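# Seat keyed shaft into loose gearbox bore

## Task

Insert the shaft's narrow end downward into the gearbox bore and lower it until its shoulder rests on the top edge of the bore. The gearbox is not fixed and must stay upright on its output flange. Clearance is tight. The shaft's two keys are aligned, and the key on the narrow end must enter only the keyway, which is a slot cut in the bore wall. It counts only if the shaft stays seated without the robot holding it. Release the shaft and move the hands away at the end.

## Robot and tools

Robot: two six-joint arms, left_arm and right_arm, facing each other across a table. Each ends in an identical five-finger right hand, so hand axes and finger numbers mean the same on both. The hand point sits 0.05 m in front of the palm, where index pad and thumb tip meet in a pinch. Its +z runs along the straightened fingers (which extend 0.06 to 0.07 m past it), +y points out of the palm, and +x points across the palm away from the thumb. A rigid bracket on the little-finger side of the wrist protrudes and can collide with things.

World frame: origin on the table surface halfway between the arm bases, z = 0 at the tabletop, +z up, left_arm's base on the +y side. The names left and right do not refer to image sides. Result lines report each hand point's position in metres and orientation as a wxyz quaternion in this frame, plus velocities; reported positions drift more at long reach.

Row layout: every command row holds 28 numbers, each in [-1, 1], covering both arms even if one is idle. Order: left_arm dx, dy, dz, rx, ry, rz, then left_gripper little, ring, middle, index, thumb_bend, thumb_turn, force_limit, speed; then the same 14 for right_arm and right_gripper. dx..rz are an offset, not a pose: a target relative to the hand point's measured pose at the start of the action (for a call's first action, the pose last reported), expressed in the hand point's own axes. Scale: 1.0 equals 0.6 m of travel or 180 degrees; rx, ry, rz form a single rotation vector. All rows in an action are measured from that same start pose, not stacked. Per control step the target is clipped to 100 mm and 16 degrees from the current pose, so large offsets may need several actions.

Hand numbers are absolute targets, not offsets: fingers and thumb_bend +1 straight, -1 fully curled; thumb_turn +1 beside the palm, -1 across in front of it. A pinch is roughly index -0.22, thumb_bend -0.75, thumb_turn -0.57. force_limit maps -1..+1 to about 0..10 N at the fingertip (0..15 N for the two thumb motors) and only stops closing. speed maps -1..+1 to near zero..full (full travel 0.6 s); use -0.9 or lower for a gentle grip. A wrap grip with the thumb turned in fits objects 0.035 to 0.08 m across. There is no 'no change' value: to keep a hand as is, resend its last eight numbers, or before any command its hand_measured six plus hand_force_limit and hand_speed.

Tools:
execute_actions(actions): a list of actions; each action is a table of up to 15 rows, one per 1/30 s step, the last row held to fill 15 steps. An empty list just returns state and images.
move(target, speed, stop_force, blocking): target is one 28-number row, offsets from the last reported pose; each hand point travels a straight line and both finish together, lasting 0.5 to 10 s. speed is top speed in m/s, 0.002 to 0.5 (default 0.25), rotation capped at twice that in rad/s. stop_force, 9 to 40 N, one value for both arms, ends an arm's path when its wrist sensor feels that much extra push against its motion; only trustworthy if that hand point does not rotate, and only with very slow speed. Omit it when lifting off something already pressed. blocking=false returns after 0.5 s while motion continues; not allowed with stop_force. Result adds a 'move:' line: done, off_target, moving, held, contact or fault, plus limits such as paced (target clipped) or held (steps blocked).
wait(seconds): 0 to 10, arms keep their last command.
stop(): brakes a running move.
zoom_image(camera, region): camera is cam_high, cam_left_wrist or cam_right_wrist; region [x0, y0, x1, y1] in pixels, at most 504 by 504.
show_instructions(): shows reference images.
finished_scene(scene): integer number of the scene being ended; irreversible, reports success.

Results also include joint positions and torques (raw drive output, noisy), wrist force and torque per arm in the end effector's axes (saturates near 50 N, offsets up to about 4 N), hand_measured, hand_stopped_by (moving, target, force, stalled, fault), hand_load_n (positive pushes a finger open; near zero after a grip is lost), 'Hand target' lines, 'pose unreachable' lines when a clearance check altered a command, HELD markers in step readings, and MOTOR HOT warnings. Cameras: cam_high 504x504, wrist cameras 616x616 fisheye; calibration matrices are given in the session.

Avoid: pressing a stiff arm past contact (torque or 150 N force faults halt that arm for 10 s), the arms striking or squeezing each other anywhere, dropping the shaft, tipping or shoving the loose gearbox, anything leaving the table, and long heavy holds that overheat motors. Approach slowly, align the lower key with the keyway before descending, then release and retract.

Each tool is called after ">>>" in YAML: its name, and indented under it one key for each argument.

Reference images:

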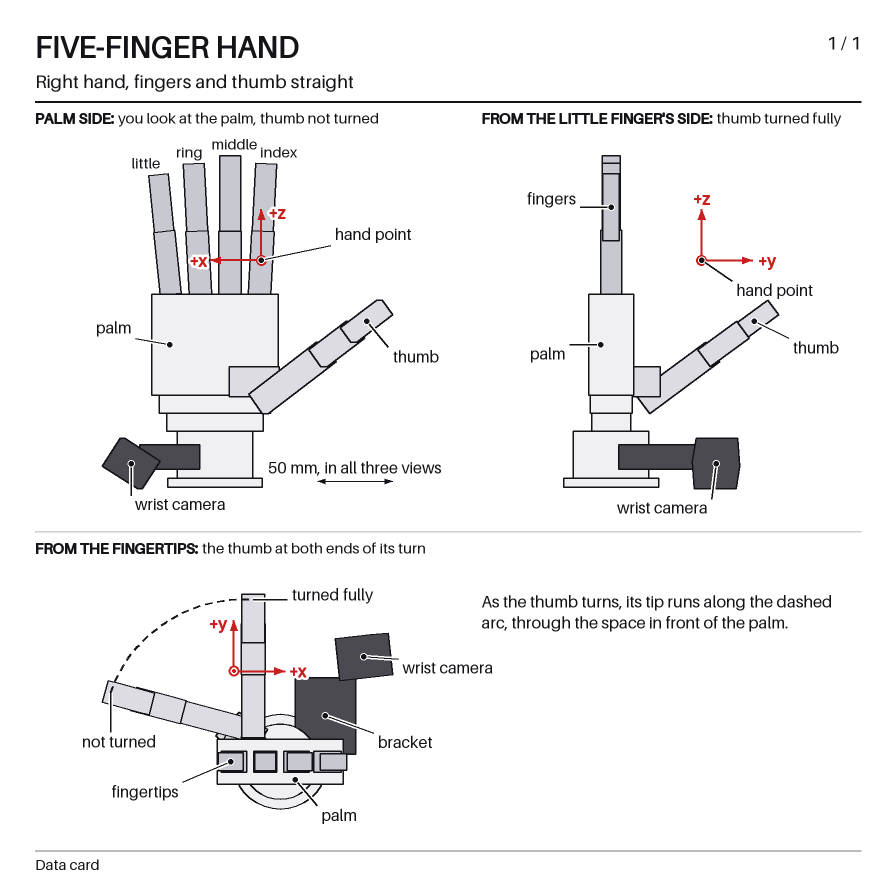

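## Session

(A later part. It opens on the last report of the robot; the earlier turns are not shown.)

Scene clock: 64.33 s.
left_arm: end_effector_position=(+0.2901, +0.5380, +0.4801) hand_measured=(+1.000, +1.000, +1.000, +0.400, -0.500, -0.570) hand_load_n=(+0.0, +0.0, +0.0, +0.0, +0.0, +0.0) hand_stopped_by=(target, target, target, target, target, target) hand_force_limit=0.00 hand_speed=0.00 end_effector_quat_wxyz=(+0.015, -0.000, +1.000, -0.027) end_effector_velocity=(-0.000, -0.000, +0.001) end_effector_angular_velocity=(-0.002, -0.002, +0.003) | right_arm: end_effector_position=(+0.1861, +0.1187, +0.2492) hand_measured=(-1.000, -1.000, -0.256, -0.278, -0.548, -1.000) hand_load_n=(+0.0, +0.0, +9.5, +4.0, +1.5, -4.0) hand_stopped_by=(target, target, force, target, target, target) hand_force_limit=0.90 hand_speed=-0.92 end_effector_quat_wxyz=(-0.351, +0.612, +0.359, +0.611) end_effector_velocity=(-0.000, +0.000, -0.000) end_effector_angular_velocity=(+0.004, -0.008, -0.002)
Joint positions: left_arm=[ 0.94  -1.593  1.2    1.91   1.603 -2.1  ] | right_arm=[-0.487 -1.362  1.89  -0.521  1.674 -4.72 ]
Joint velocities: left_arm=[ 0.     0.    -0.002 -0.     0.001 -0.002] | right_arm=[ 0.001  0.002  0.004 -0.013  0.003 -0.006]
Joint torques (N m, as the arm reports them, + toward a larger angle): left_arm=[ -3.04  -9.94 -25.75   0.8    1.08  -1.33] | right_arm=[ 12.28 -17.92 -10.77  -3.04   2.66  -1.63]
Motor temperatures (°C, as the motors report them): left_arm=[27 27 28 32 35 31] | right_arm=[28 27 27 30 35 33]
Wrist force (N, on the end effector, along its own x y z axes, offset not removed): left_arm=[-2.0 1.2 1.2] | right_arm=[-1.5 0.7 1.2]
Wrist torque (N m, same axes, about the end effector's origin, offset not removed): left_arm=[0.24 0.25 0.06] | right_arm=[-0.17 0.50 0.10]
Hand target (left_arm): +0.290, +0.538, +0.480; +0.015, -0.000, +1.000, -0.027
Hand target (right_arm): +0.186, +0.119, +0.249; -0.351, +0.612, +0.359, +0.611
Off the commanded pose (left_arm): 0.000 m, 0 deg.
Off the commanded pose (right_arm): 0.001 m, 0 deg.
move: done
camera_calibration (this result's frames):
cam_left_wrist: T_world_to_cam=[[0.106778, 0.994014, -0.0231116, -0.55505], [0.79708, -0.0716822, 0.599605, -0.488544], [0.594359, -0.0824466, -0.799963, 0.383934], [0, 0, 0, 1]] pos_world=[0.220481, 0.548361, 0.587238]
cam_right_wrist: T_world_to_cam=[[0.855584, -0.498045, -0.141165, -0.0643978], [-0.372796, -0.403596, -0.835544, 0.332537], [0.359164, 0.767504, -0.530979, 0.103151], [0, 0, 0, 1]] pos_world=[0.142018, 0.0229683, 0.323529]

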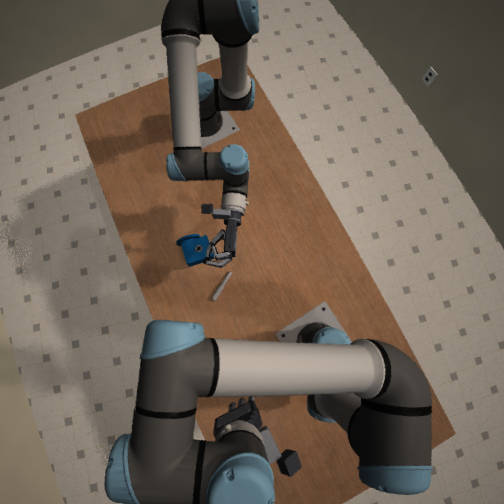

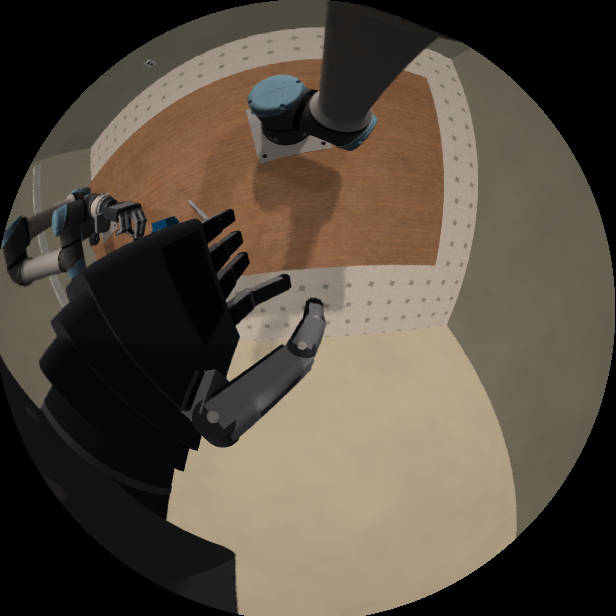

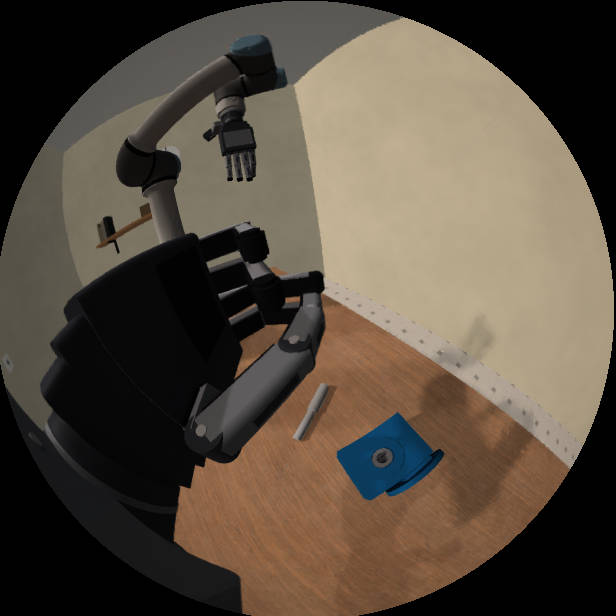

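>>> zoom_image:
  camera: "cam_right_wrist"
  region: [350, 430, 410, 490]

>>> zoom_image:
  camera: "cam_high"
  region: [170, 230, 270, 330]

Region (350, 430, 410, 490) of cam_right_wrist's 616x616 image, scaled by 8.400, with more detail than that image has.

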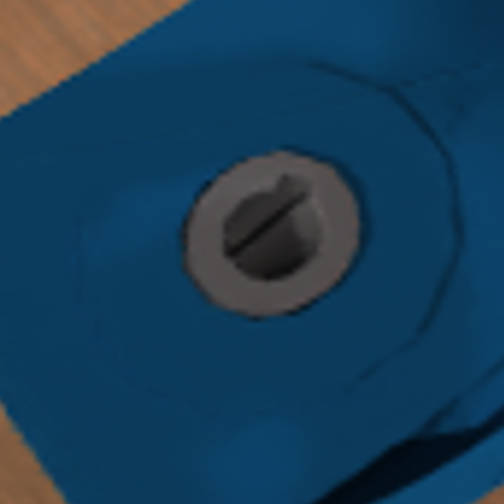

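Region (170, 230, 270, 330) of cam_high's 504x504 image, scaled by 5.040, with more detail than that image has.

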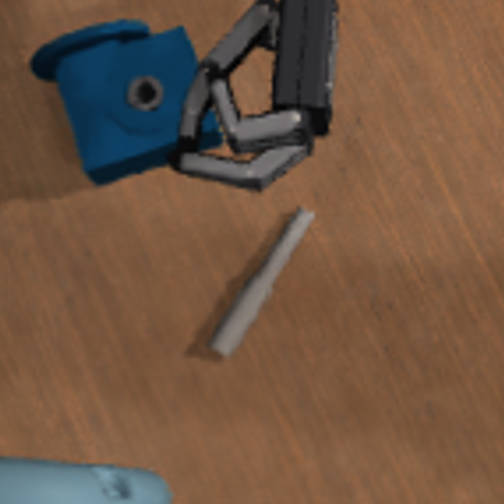

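>>> move:
  target: [0,0,0,0,0,0,1,1,1,0.4,-0.5,-0.57,0,0,-0.13,0.011,0.087,0.213,-0.34,0.384,-1,-1,0.3,0.25,-0.55,-1,0.4,0]
  speed: 0.3

>>> move:
  target: [0,0,0,0,0,0,1,1,1,0.4,-0.5,-0.57,0,0,0,0.185,0.057,0,0.021,0.0065,-1,-1,0.3,0.25,-0.55,-1,0.4,0]
  speed: 0.08
  stop_force: 15

>>> zoom_image:
  camera: "cam_high"
  region: [140, 220, 260, 340]

>>> zoom_image:
  camera: "cam_right_wrist"
  region: [230, 200, 430, 380]

Scene clock: 68.60 s.
left_arm: end_effector_position=(+0.2901, +0.5380, +0.4801) hand_measured=(+1.000, +1.000, +1.000, +0.400, -0.500, -0.570) hand_load_n=(+0.0, +0.0, +0.0, +0.0, +0.0, +0.0) hand_stopped_by=(target, target, target, target, target, target) hand_force_limit=0.00 hand_speed=0.00 end_effector_quat_wxyz=(+0.015, -0.000, +1.000, -0.027) end_effector_velocity=(+0.000, +0.000, -0.000) end_effector_angular_velocity=(+0.001, +0.001, +0.002) | right_arm: end_effector_position=(+0.2181, +0.1598, +0.1716) hand_measured=(-1.000, -1.000, +0.300, +0.250, -0.550, -1.000) hand_load_n=(+0.0, +0.0, +0.0, +0.0, +0.0, +0.0) hand_stopped_by=(target, target, target, target, target, target) hand_force_limit=0.40 hand_speed=0.00 end_effector_quat_wxyz=(-0.561, +0.767, +0.250, -0.185) end_effector_velocity=(-0.001, +0.000, -0.000) end_effector_angular_velocity=(-0.004, +0.002, +0.013)
Joint positions: left_arm=[ 0.94  -1.593  1.2    1.91   1.603 -2.1  ] | right_arm=[-0.955 -0.57   0.751  1.219  0.311 -4.53 ]
Joint velocities: left_arm=[-0.     0.001  0.001  0.    -0.001 -0.002] | right_arm=[ 0.002  0.015 -0.019  0.043  0.    -0.037]
Joint torques (N m, as the arm reports them, + toward a larger angle): left_arm=[ -3.28 -10.45 -25.19   0.78   1.15  -1.31] | right_arm=[ 12.5  -43.39 -30.86   4.1   -3.47  -1.38]
Motor temperatures (°C, as the motors report them): left_arm=[27 27 28 32 35 31] | right_arm=[28 27 27 30 35 33]
Wrist force (N, on the end effector, along its own x y z axes, offset not removed): left_arm=[-0.6 1.2 2.7] | right_arm=[-2.4 -0.9 0.7]
Wrist torque (N m, same axes, about the end effector's origin, offset not removed): left_arm=[0.22 -0.01 -0.16] | right_arm=[-0.20 0.46 0.27]
Hand target (left_arm): +0.290, +0.538, +0.480; +0.015, -0.000, +1.000, -0.027
Hand target (right_arm): +0.218, +0.160, +0.172; -0.561, +0.767, +0.250, -0.186
Off the commanded pose (left_arm): 0.000 m, 0 deg.
Off the commanded pose (right_arm): 0.001 m, 0 deg.
move: done
camera_calibration (this result's frames):
cam_left_wrist: T_world_to_cam=[[0.106779, 0.994014, -0.0231115, -0.55505], [0.797079, -0.0716823, 0.599605, -0.488544], [0.594359, -0.0824466, -0.799962, 0.383934], [0, 0, 0, 1]] pos_world=[0.220481, 0.548361, 0.587238]
cam_right_wrist: T_world_to_cam=[[0.0569968, -0.336253, -0.940045, 0.20306], [-0.399808, -0.870467, 0.287124, 0.184035], [-0.914825, 0.359473, -0.184051, 0.302463], [0, 0, 0, 1]] pos_world=[0.338705, 0.119748, 0.193713]

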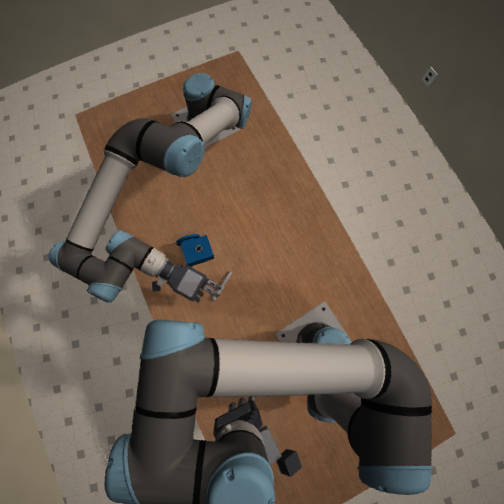

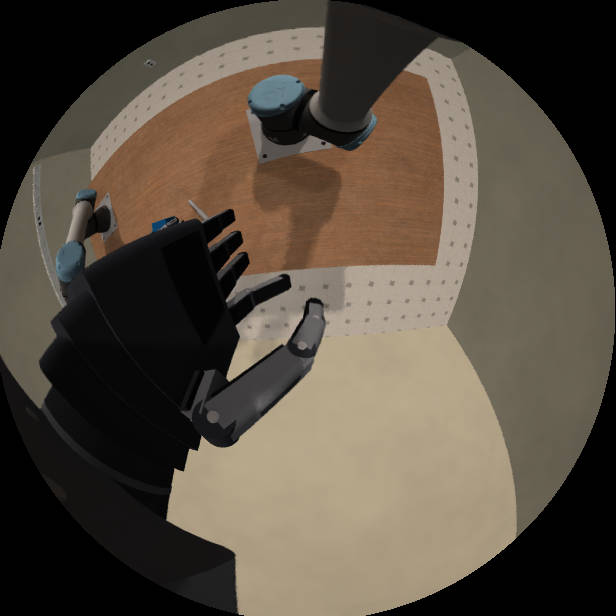

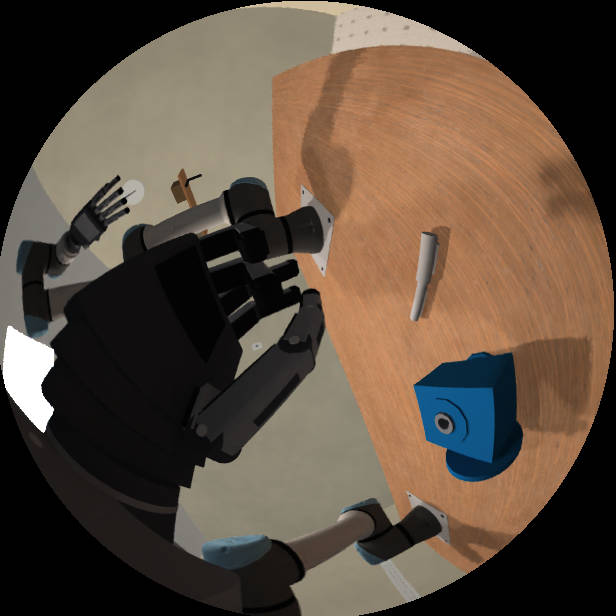

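Scene clock: 70.47 s.
left_arm: end_effector_position=(+0.2901, +0.5380, +0.4801) hand_measured=(+1.000, +1.000, +1.000, +0.400, -0.500, -0.570) hand_load_n=(+0.0, +0.0, +0.0, +0.0, +0.0, +0.0) hand_stopped_by=(target, target, target, target, target, target) hand_force_limit=0.00 hand_speed=0.00 end_effector_quat_wxyz=(+0.015, -0.000, +1.000, -0.027) end_effector_velocity=(-0.000, -0.000, +0.000) end_effector_angular_velocity=(-0.002, -0.001, +0.001) | right_arm: end_effector_position=(+0.2185, +0.1589, +0.0554) hand_measured=(-1.000, -1.000, +0.300, +0.250, -0.550, -1.000) hand_load_n=(+0.0, +0.0, +0.0, +0.0, +0.0, +0.0) hand_stopped_by=(target, target, target, target, target, target) hand_force_limit=0.40 hand_speed=0.00 end_effector_quat_wxyz=(-0.567, +0.775, +0.223, -0.166) end_effector_velocity=(-0.000, -0.000, -0.001) end_effector_angular_velocity=(+0.001, +0.001, -0.001)
Joint positions: left_arm=[ 0.94  -1.593  1.2    1.91   1.603 -2.1  ] | right_arm=[-0.957 -0.543  0.959  0.791  0.328 -4.327]
Joint velocities: left_arm=[-0.001 -0.001 -0.    -0.001  0.001 -0.002] | right_arm=[ 0.    -0.001  0.004 -0.008 -0.001  0.006]
Joint torques (N m, as the arm reports them, + toward a larger angle): left_arm=[ -2.78  -9.98 -24.93   0.83   1.05  -1.36] | right_arm=[-13.43 -59.36  -7.95   0.88   1.08   1.62]
Motor temperatures (°C, as the motors report them): left_arm=[27 27 28 32 35 31] | right_arm=[28 27 27 30 35 33]
Wrist force (N, on the end effector, along its own x y z axes, offset not removed): left_arm=[-5.5 3.1 1.9] | right_arm=[0.0 -0.3 1.4]
Wrist torque (N m, same axes, about the end effector's origin, offset not removed): left_arm=[0.38 0.76 -0.05] | right_arm=[-0.18 0.16 0.18]
Hand target (left_arm): +0.290, +0.538, +0.480; +0.015, -0.000, +1.000, -0.027
Hand target (right_arm): +0.219, +0.159, +0.055; -0.567, +0.775, +0.223, -0.166
Off the commanded pose (left_arm): 0.000 m, 0 deg.
Off the commanded pose (right_arm): 0.000 m, 0 deg.
move: done
camera_calibration (this result's frames):
cam_left_wrist: T_world_to_cam=[[0.106778, 0.994014, -0.0231116, -0.55505], [0.797079, -0.0716822, 0.599605, -0.488544], [0.594359, -0.0824467, -0.799962, 0.383934], [0, 0, 0, 1]] pos_world=[0.220481, 0.548361, 0.587238]
cam_right_wrist: T_world_to_cam=[[0.0340194, -0.339468, -0.940002, 0.0990194], [-0.458794, -0.840891, 0.287071, 0.225009], [-0.887891, 0.421501, -0.184352, 0.266002], [0, 0, 0, 1]] pos_world=[0.336045, 0.110702, 0.0775231]

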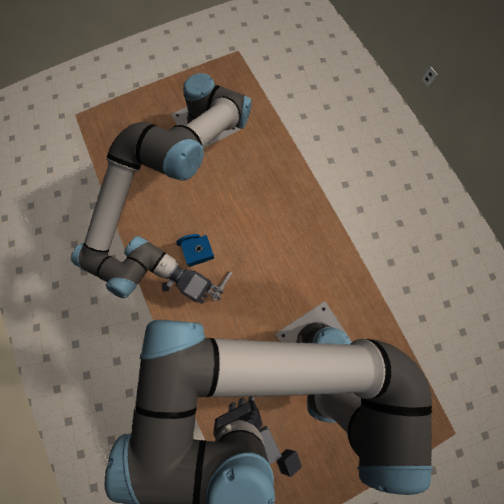

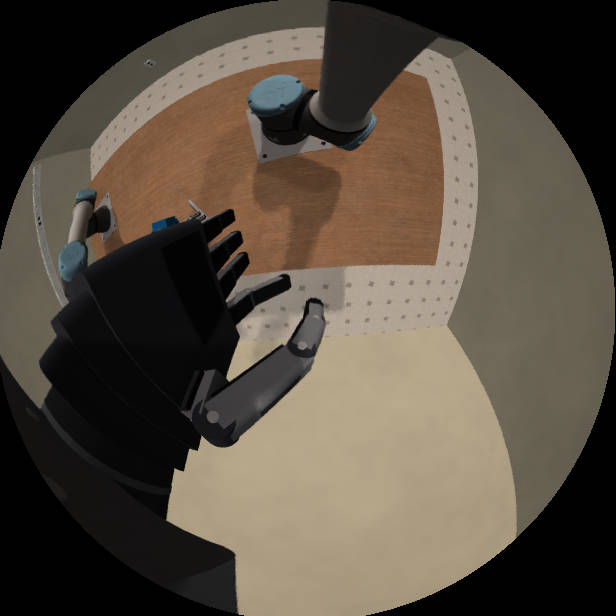

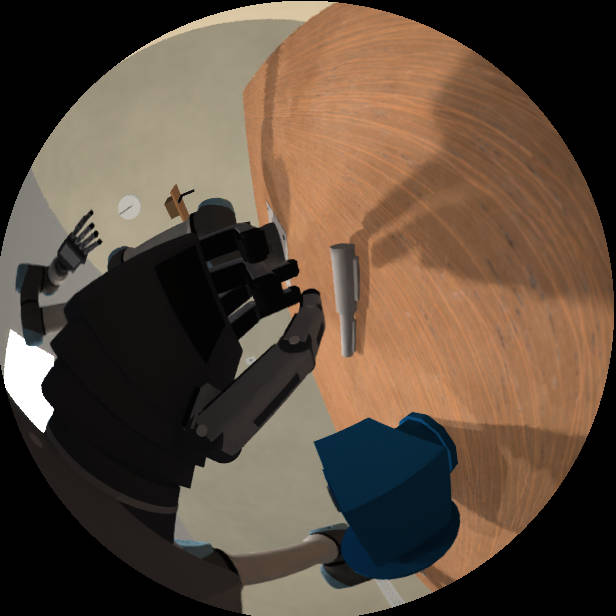

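Region (140, 220, 260, 340) of cam_high's 504x504 image, scaled by 4.200, with more detail than that image has.

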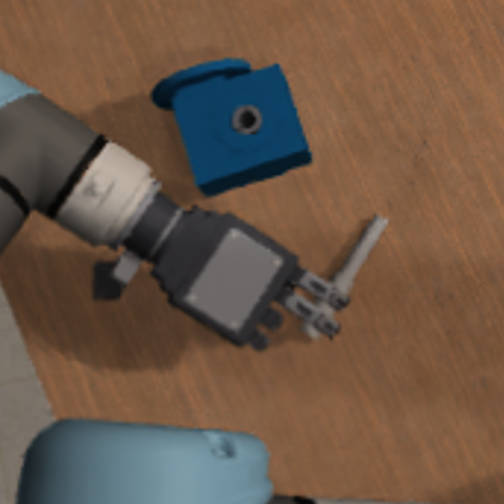

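Region (230, 200, 430, 380) of cam_right_wrist's 616x616 image, scaled by 2.520, with more detail than that image has; it fills the top 454 rows of this view, and the rest is white.

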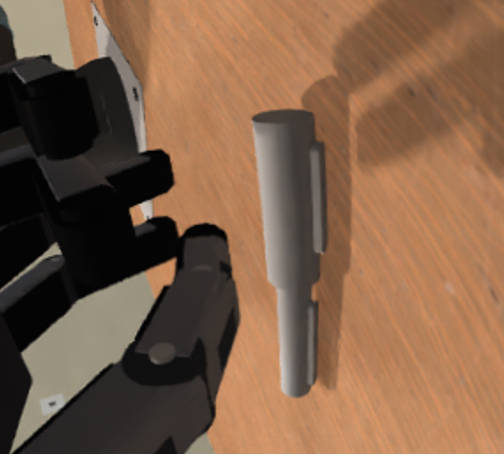

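>>> move:
  target: [0,0,0,0,0,0,1,1,1,0.4,-0.5,-0.57,0,0,0.004,0.059,0.030,0,0,0,-1,-1,0.3,0.25,-0.55,-1,0.4,0]
  speed: 0.02
  stop_force: 10

>>> move:
  target: [0,0,0,0,0,0,1,1,1,0.4,-0.5,-0.57,0,0,0,0,0,0,0,0,-1,-1,-0.1,-0.1,-0.55,-1,0.3,-0.9]

>>> zoom_image:
  camera: "cam_right_wrist"
  region: [230, 200, 430, 380]

Scene clock: 73.30 s.
left_arm: end_effector_position=(+0.2901, +0.5380, +0.4801) hand_measured=(+1.000, +1.000, +1.000, +0.400, -0.500, -0.570) hand_load_n=(+0.0, +0.0, +0.0, +0.0, +0.0, +0.0) hand_stopped_by=(target, target, target, target, target, target) hand_force_limit=0.00 hand_speed=0.00 end_effector_quat_wxyz=(+0.015, -0.000, +1.000, -0.027) end_effector_velocity=(-0.000, +0.000, +0.000) end_effector_angular_velocity=(-0.002, -0.003, -0.001) | right_arm: end_effector_position=(+0.2170, +0.1656, +0.0162) hand_measured=(-1.000, -1.000, +0.300, +0.250, -0.550, -1.000) hand_load_n=(+0.0, +0.0, +0.0, +0.0, +0.0, +0.0) hand_stopped_by=(target, target, target, target, target, target) hand_force_limit=0.40 hand_speed=0.00 end_effector_quat_wxyz=(-0.567, +0.775, +0.223, -0.166) end_effector_velocity=(+0.000, -0.000, -0.001) end_effector_angular_velocity=(-0.000, +0.001, -0.001)
Joint positions: left_arm=[ 0.94  -1.593  1.2    1.91   1.603 -2.1  ] | right_arm=[-0.948 -0.489  0.952  0.718  0.332 -4.299]
Joint velocities: left_arm=[ 0.    -0.002  0.001 -0.002 -0.     0.001] | right_arm=[-0.001  0.002  0.    -0.002 -0.     0.001]
Joint torques (N m, as the arm reports them, + toward a larger angle): left_arm=[ -3.33  -9.83 -25.23   0.69   0.97  -1.39] | right_arm=[ 12.99 -43.97 -28.13   0.71   1.15   1.62]
Motor temperatures (°C, as the motors report them): left_arm=[27 27 28 32 35 31] | right_arm=[28 27 27 30 35 33]
Wrist force (N, on the end effector, along its own x y z axes, offset not removed): left_arm=[-4.1 2.0 1.7] | right_arm=[0.8 -0.6 2.4]
Wrist torque (N m, same axes, about the end effector's origin, offset not removed): left_arm=[0.36 0.56 -0.15] | right_arm=[-0.41 -0.08 0.23]
Hand target (left_arm): +0.290, +0.538, +0.480; +0.015, -0.000, +1.000, -0.027
Hand target (right_arm): +0.217, +0.166, +0.016; -0.567, +0.775, +0.223, -0.166
Off the commanded pose (left_arm): 0.000 m, 0 deg.
Off the commanded pose (right_arm): 0.000 m, 0 deg.
move: done
camera_calibration (this result's frames):
cam_left_wrist: T_world_to_cam=[[0.106779, 0.994014, -0.0231114, -0.55505], [0.79708, -0.0716823, 0.599605, -0.488544], [0.594359, -0.0824466, -0.799963, 0.383934], [0, 0, 0, 1]] pos_world=[0.220481, 0.548361, 0.587238]
cam_right_wrist: T_world_to_cam=[[0.0340377, -0.339486, -0.939995, 0.0645745], [-0.458771, -0.840899, 0.287084, 0.241196], [-0.887902, 0.421471, -0.184368, 0.254666], [0, 0, 0, 1]] pos_world=[0.334574, 0.11741, 0.0384083]

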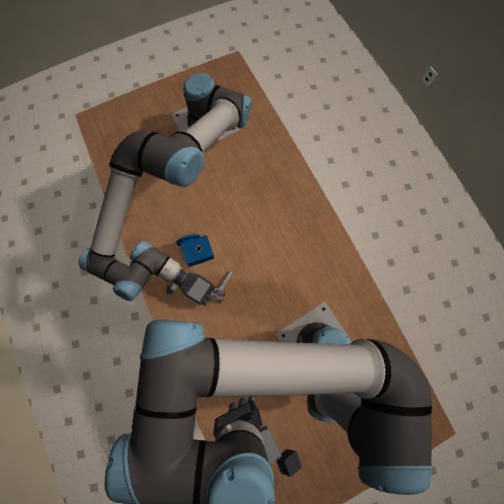

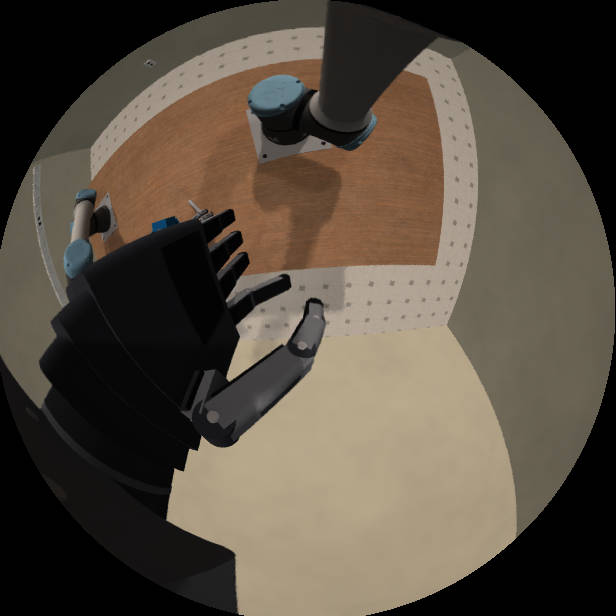

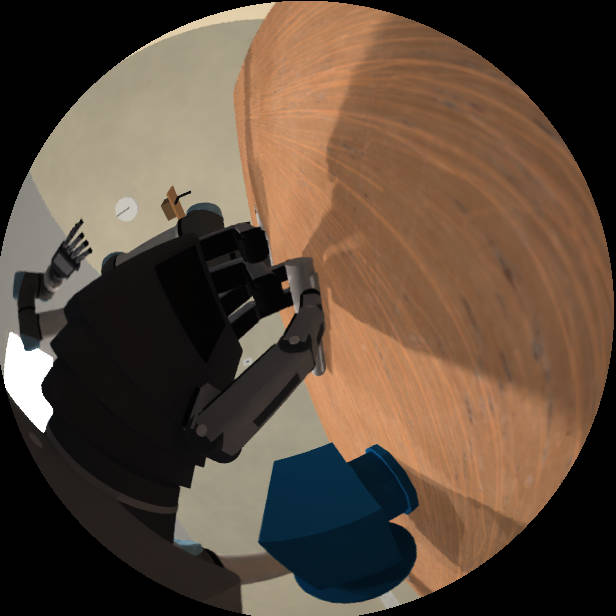

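Scene clock: 74.93 s.
left_arm: end_effector_position=(+0.2901, +0.5380, +0.4801) hand_measured=(+1.000, +1.000, +1.000, +0.400, -0.500, -0.570) hand_load_n=(+0.0, +0.0, +0.0, +0.0, +0.0, +0.0) hand_stopped_by=(target, target, target, target, target, target) hand_force_limit=0.00 hand_speed=0.00 end_effector_quat_wxyz=(+0.015, -0.000, +1.000, -0.027) end_effector_velocity=(+0.001, -0.000, -0.000) end_effector_angular_velocity=(+0.002, +0.002, -0.001) | right_arm: end_effector_position=(+0.2170, +0.1656, +0.0163) hand_measured=(-1.000, -1.000, +0.070, +0.020, -0.548, -1.000) hand_load_n=(+0.0, +0.0, +6.5, +7.0, +2.5, -2.0) hand_stopped_by=(target, target, force, force, target, target) hand_force_limit=0.30 hand_speed=-0.90 end_effector_quat_wxyz=(-0.567, +0.775, +0.223, -0.166) end_effector_velocity=(+0.001, -0.000, -0.000) end_effector_angular_velocity=(-0.001, +0.000, -0.001)
Joint positions: left_arm=[ 0.94  -1.593  1.2    1.91   1.603 -2.1  ] | right_arm=[-0.948 -0.489  0.952  0.718  0.332 -4.299]
Joint velocities: left_arm=[-0.001  0.003 -0.001  0.001 -0.001  0.001] | right_arm=[-0.001 -0.     0.     0.     0.    -0.   ]
Joint torques (N m, as the arm reports them, + toward a larger angle): left_arm=[ -2.77 -10.12 -25.5    0.85   0.88  -1.41] | right_arm=[  8.94 -52.05 -25.04   2.66   0.46  -1.46]
Motor temperatures (°C, as the motors report them): left_arm=[27 27 28 32 35 31] | right_arm=[28 27 27 30 35 33]
Wrist force (N, on the end effector, along its own x y z axes, offset not removed): left_arm=[-7.1 -0.5 -0.6] | right_arm=[-1.4 -13.3 6.0]
Wrist torque (N m, same axes, about the end effector's origin, offset not removed): left_arm=[-0.09 1.04 -0.41] | right_arm=[-0.67 0.11 -0.20]
Hand target (left_arm): +0.290, +0.538, +0.480; +0.015, -0.000, +1.000, -0.027
Hand target (right_arm): +0.217, +0.166, +0.016; -0.567, +0.775, +0.223, -0.166
Off the commanded pose (left_arm): 0.000 m, 0 deg.
Off the commanded pose (right_arm): 0.000 m, 0 deg.
move: done
camera_calibration (this result's frames):
cam_left_wrist: T_world_to_cam=[[0.106778, 0.994014, -0.0231114, -0.55505], [0.79708, -0.0716824, 0.599605, -0.488544], [0.594359, -0.0824465, -0.799963, 0.383934], [0, 0, 0, 1]] pos_world=[0.220481, 0.548361, 0.587238]
cam_right_wrist: T_world_to_cam=[[0.034078, -0.339462, -0.940002, 0.0646028], [-0.458764, -0.840916, 0.287047, 0.241191], [-0.887904, 0.421458, -0.18439, 0.254664], [0, 0, 0, 1]] pos_world=[0.334566, 0.117422, 0.0384509]

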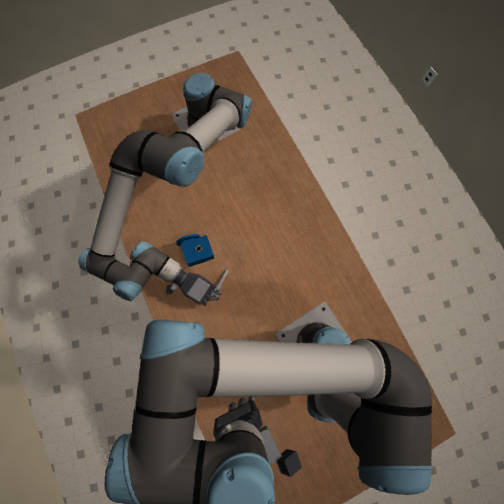

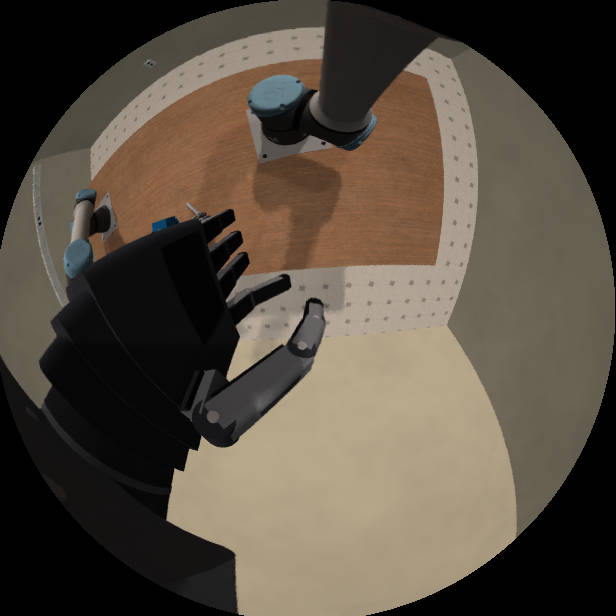

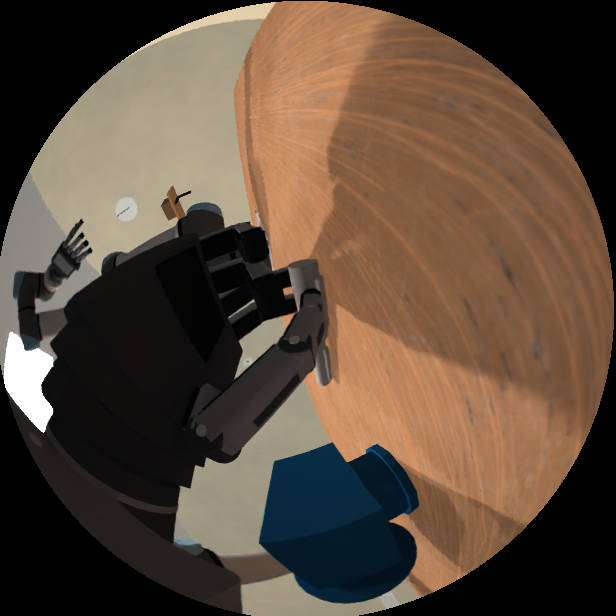

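Region (230, 200, 430, 380) of cam_right_wrist's 616x616 image, scaled by 2.520, with more detail than that image has; it fills the top 454 rows of this view, and the rest is white.

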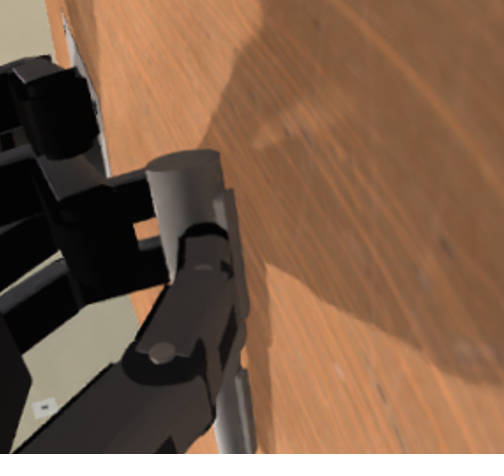

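>>> move:
  target: [0,0,0,0,0,0,1,1,1,0.4,-0.5,-0.57,0,0,0,-0.0025,-0.0008,0,0,0,-1,-1,-0.1,-0.1,-0.55,-1,0.3,-0.9]
  speed: 0.005

>>> move:
  target: [0,0,0,0,0,0,1,1,1,0.4,-0.5,-0.57,0,0,0,0,0,0,0,0,-1,-1,-0.05,-0.05,-0.55,-1,0.5,-0.92]

>>> move:
  target: [0,0,0,0,0,0,1,1,1,0.4,-0.5,-0.57,0,0,0,-0.03,-0.009,0,0,0,-1,-1,-0.05,-0.05,-0.55,-1,0.5,-0.92]
  speed: 0.015

>>> zoom_image:
  camera: "cam_right_wrist"
  region: [230, 220, 430, 400]

Scene clock: 75.80 s.
left_arm: end_effector_position=(+0.2901, +0.5380, +0.4801) hand_measured=(+1.000, +1.000, +1.000, +0.400, -0.500, -0.570) hand_load_n=(+0.0, +0.0, +0.0, +0.0, +0.0, +0.0) hand_stopped_by=(target, target, target, target, target, target) hand_force_limit=0.00 hand_speed=0.00 end_effector_quat_wxyz=(+0.015, -0.000, +1.000, -0.027) end_effector_velocity=(+0.000, +0.000, -0.000) end_effector_angular_velocity=(+0.001, +0.001, +0.000) | right_arm: end_effector_position=(+0.2170, +0.1656, +0.0178) hand_measured=(-1.000, -1.000, +0.070, +0.020, -0.548, -1.000) hand_load_n=(+0.0, +0.0, +0.0, +6.0, +4.0, -1.5) hand_stopped_by=(target, target, force, force, target, target) hand_force_limit=0.30 hand_speed=-0.90 end_effector_quat_wxyz=(-0.567, +0.775, +0.223, -0.166) end_effector_velocity=(+0.000, -0.000, +0.000) end_effector_angular_velocity=(+0.000, +0.000, -0.000)
Joint positions: left_arm=[ 0.94  -1.593  1.2    1.91   1.603 -2.1  ] | right_arm=[-0.948 -0.491  0.952  0.72   0.332 -4.299]
Joint velocities: left_arm=[ 0.     0.001 -0.     0.001 -0.    -0.   ] | right_arm=[-0.    -0.    -0.     0.001 -0.    -0.   ]
Joint torques (N m, as the arm reports them, + toward a larger angle): left_arm=[ -2.74 -10.27 -25.63   0.84   0.99  -1.4 ] | right_arm=[  7.34 -60.4  -28.87   3.46   0.25  -1.46]
Motor temperatures (°C, as the motors report them): left_arm=[27 27 28 32 35 31] | right_arm=[28 27 27 30 35 33]
Wrist force (N, on the end effector, along its own x y z axes, offset not removed): left_arm=[-4.7 -0.9 -1.4] | right_arm=[0.3 -1.2 2.4]
Wrist torque (N m, same axes, about the end effector's origin, offset not removed): left_arm=[0.14 0.72 -0.26] | right_arm=[-0.65 0.08 0.15]
Hand target (left_arm): +0.290, +0.538, +0.480; +0.015, -0.000, +1.000, -0.027
Hand target (right_arm): +0.217, +0.166, +0.018; -0.567, +0.775, +0.223, -0.166
Off the commanded pose (left_arm): 0.000 m, 0 deg.
Off the commanded pose (right_arm): 0.000 m, 0 deg.
move: done
camera_calibration (this result's frames):
cam_left_wrist: T_world_to_cam=[[0.106778, 0.994014, -0.0231116, -0.55505], [0.79708, -0.0716822, 0.599605, -0.488544], [0.594359, -0.0824467, -0.799963, 0.383934], [0, 0, 0, 1]] pos_world=[0.220481, 0.548361, 0.587238]
cam_right_wrist: T_world_to_cam=[[0.0340711, -0.33947, -0.94, 0.0660516], [-0.45876, -0.840914, 0.287058, 0.240746], [-0.887907, 0.421454, -0.184386, 0.254948], [0, 0, 0, 1]] pos_world=[0.334564, 0.11742, 0.0399893]

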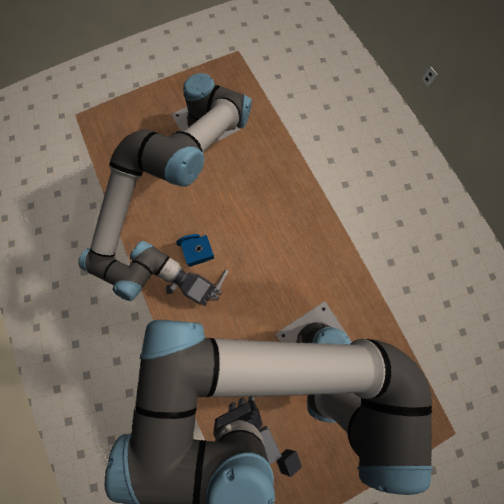

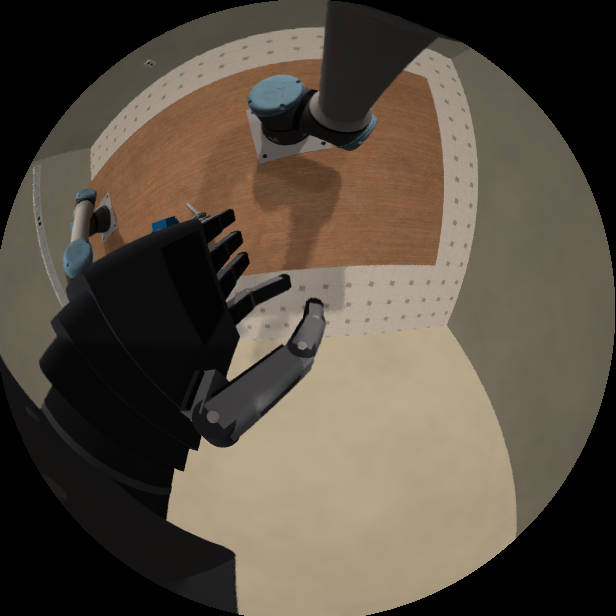

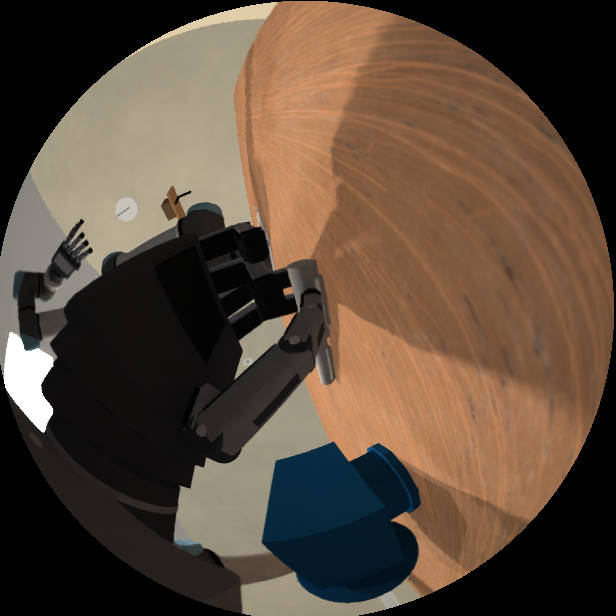

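Scene clock: 76.40 s.
left_arm: end_effector_position=(+0.2901, +0.5380, +0.4801) hand_measured=(+1.000, +1.000, +1.000, +0.400, -0.500, -0.570) hand_load_n=(+0.0, +0.0, +0.0, +0.0, +0.0, +0.0) hand_stopped_by=(target, target, target, target, target, target) hand_force_limit=0.00 hand_speed=0.00 end_effector_quat_wxyz=(+0.015, -0.000, +1.000, -0.027) end_effector_velocity=(-0.000, -0.000, +0.001) end_effector_angular_velocity=(-0.003, -0.004, -0.000) | right_arm: end_effector_position=(+0.2170, +0.1656, +0.0178) hand_measured=(-1.000, -1.000, +0.024, +0.014, -0.546, -1.000) hand_load_n=(+0.0, +0.0, +8.0, +7.0, +8.0, +1.5) hand_stopped_by=(target, target, force, force, target, target) hand_force_limit=0.50 hand_speed=-0.92 end_effector_quat_wxyz=(-0.567, +0.775, +0.223, -0.166) end_effector_velocity=(-0.000, +0.000, +0.000) end_effector_angular_velocity=(-0.001, +0.000, +0.000)
Joint positions: left_arm=[ 0.94  -1.593  1.2    1.91   1.603 -2.1  ] | right_arm=[-0.948 -0.491  0.952  0.72   0.332 -4.299]
Joint velocities: left_arm=[ 0.    -0.001 -0.002 -0.001  0.001  0.001] | right_arm=[ 0.     0.    -0.     0.001  0.001  0.   ]
Joint torques (N m, as the arm reports them, + toward a larger angle): left_arm=[ -3.25 -10.77 -25.58   0.77   1.02  -1.37] | right_arm=[  7.89 -56.74 -27.98   2.46   0.24  -1.18]
Motor temperatures (°C, as the motors report them): left_arm=[27 27 28 32 35 31] | right_arm=[28 27 27 30 35 33]
Wrist force (N, on the end effector, along its own x y z axes, offset not removed): left_arm=[-3.3 -1.9 0.6] | right_arm=[0.0 -1.9 1.9]
Wrist torque (N m, same axes, about the end effector's origin, offset not removed): left_arm=[-0.34 0.29 -0.17] | right_arm=[-0.35 0.02 0.16]
Hand target (left_arm): +0.290, +0.538, +0.480; +0.015, -0.000, +1.000, -0.027
Hand target (right_arm): +0.217, +0.166, +0.018; -0.567, +0.775, +0.223, -0.166
Off the commanded pose (left_arm): 0.000 m, 0 deg.
Off the commanded pose (right_arm): 0.000 m, 0 deg.
move: done
camera_calibration (this result's frames):
cam_left_wrist: T_world_to_cam=[[0.106779, 0.994014, -0.0231116, -0.55505], [0.79708, -0.0716823, 0.599605, -0.488544], [0.594359, -0.0824467, -0.799963, 0.383934], [0, 0, 0, 1]] pos_world=[0.220481, 0.548361, 0.587238]
cam_right_wrist: T_world_to_cam=[[0.0340752, -0.339467, -0.94, 0.0660648], [-0.45876, -0.840916, 0.287054, 0.240742], [-0.887907, 0.421453, -0.184388, 0.254951], [0, 0, 0, 1]] pos_world=[0.334564, 0.117421, 0.0400049]

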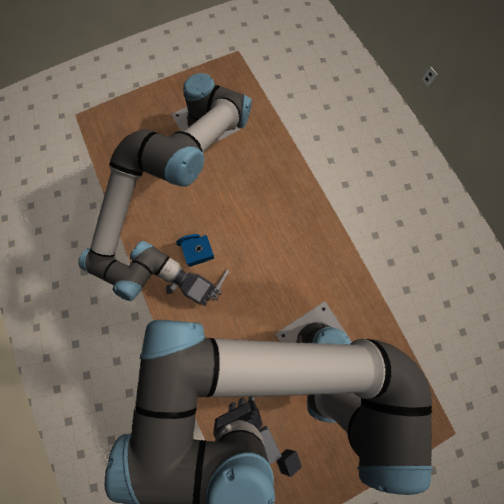

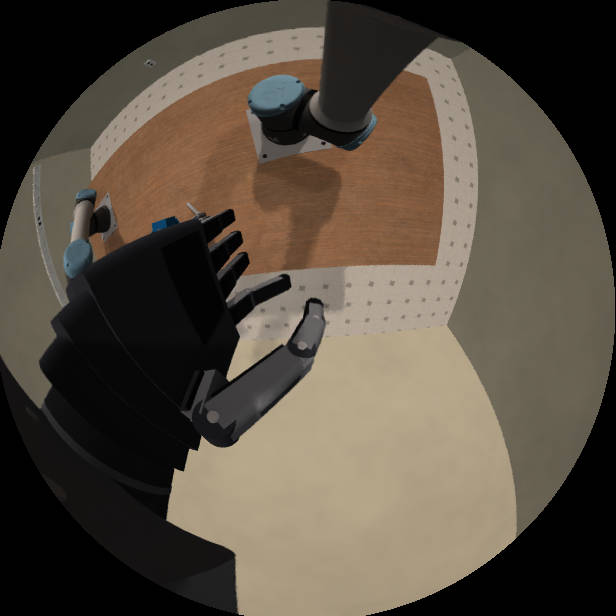

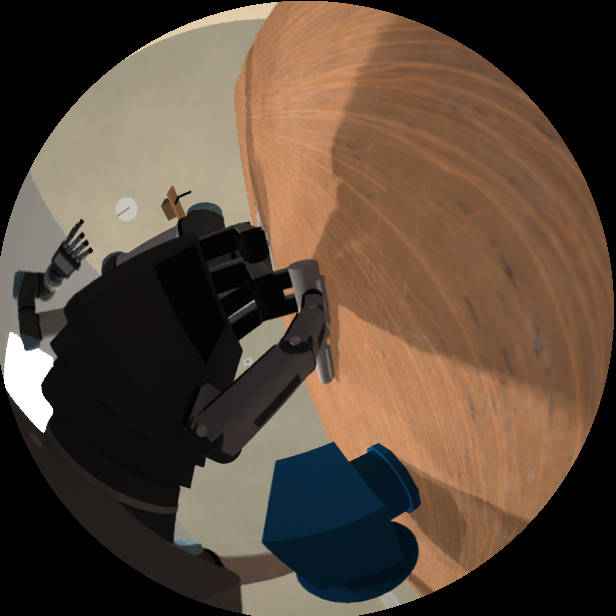

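Scene clock: 77.90 s.
left_arm: end_effector_position=(+0.2901, +0.5380, +0.4801) hand_measured=(+1.000, +1.000, +1.000, +0.400, -0.500, -0.570) hand_load_n=(+0.0, +0.0, +0.0, +0.0, +0.0, +0.0) hand_stopped_by=(target, target, target, target, target, target) hand_force_limit=0.00 hand_speed=0.00 end_effector_quat_wxyz=(+0.015, -0.000, +1.000, -0.027) end_effector_velocity=(+0.000, +0.000, -0.000) end_effector_angular_velocity=(+0.002, +0.003, +0.001) | right_arm: end_effector_position=(+0.2169, +0.1659, +0.0365) hand_measured=(-1.000, -1.000, +0.024, +0.014, -0.544, -1.000) hand_load_n=(+0.0, +0.0, +7.5, +6.5, +9.0, +1.5) hand_stopped_by=(target, target, force, force, target, target) hand_force_limit=0.50 hand_speed=-0.92 end_effector_quat_wxyz=(-0.567, +0.775, +0.223, -0.166) end_effector_velocity=(-0.000, +0.000, +0.001) end_effector_angular_velocity=(-0.001, +0.001, +0.000)
Joint positions: left_arm=[ 0.94  -1.593  1.2    1.91   1.603 -2.1  ] | right_arm=[-0.947 -0.514  0.947  0.748  0.332 -4.298]
Joint velocities: left_arm=[-0.     0.001  0.     0.001 -0.    -0.001] | right_arm=[ 0.    -0.002 -0.001  0.003  0.     0.   ]
Joint torques (N m, as the arm reports them, + toward a larger angle): left_arm=[ -3.46  -9.77 -25.53   0.81   0.93  -1.3 ] | right_arm=[ 12.47 -60.6  -28.48   3.97   0.57   1.64]
Motor temperatures (°C, as the motors report them): left_arm=[27 27 28 32 35 31] | right_arm=[28 27 27 30 35 33]
Wrist force (N, on the end effector, along its own x y z axes, offset not removed): left_arm=[-4.2 -0.3 -1.0] | right_arm=[-3.8 -0.7 2.3]
Wrist torque (N m, same axes, about the end effector's origin, offset not removed): left_arm=[0.02 0.47 -0.04] | right_arm=[-0.56 0.71 -0.04]
Hand target (left_arm): +0.290, +0.538, +0.480; +0.015, -0.000, +1.000, -0.027
Hand target (right_arm): +0.217, +0.166, +0.037; -0.567, +0.775, +0.223, -0.166
Off the commanded pose (left_arm): 0.000 m, 0 deg.
Off the commanded pose (right_arm): 0.000 m, 0 deg.
move: done
camera_calibration (this result's frames):
cam_left_wrist: T_world_to_cam=[[0.106779, 0.994014, -0.0231116, -0.55505], [0.79708, -0.0716823, 0.599605, -0.488544], [0.594359, -0.0824466, -0.799963, 0.383934], [0, 0, 0, 1]] pos_world=[0.220481, 0.548361, 0.587238]
cam_right_wrist: T_world_to_cam=[[0.0340565, -0.339473, -0.939999, 0.0837376], [-0.458768, -0.840907, 0.287066, 0.235525], [-0.887903, 0.421465, -0.184378, 0.258168], [0, 0, 0, 1]] pos_world=[0.334428, 0.117672, 0.0587027]

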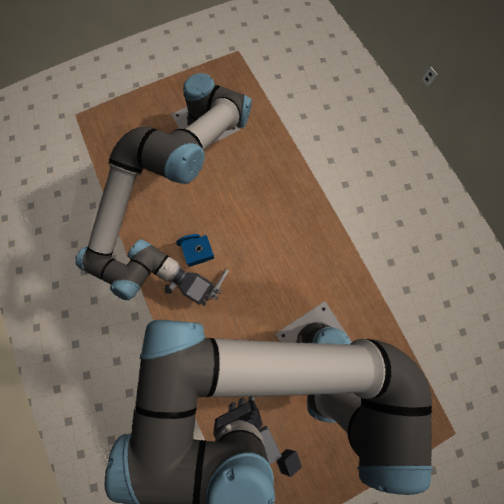

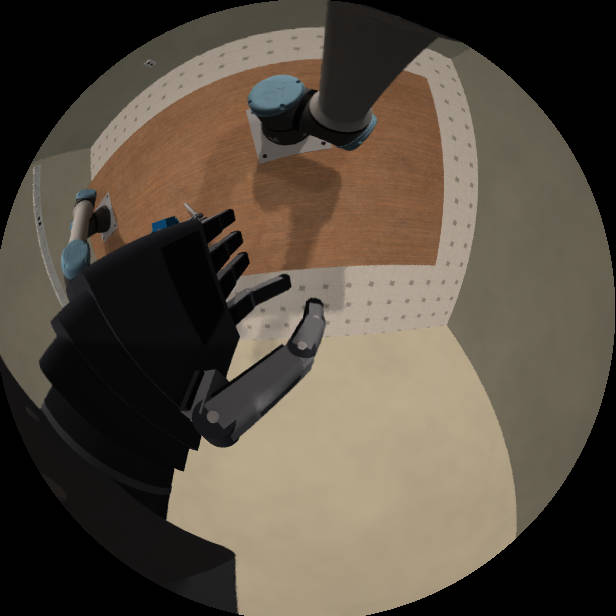

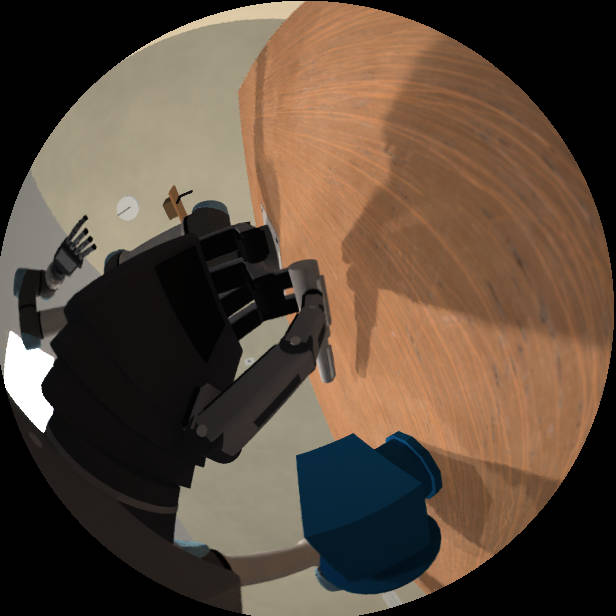

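Region (230, 220, 430, 400) of cam_right_wrist's 616x616 image, scaled by 2.520, with more detail than that image has; it fills the top 454 rows of this view, and the rest is white.

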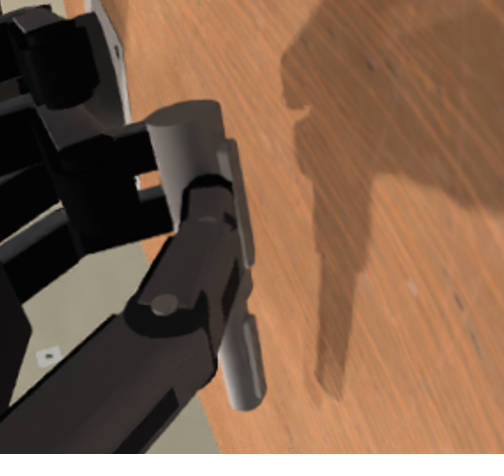

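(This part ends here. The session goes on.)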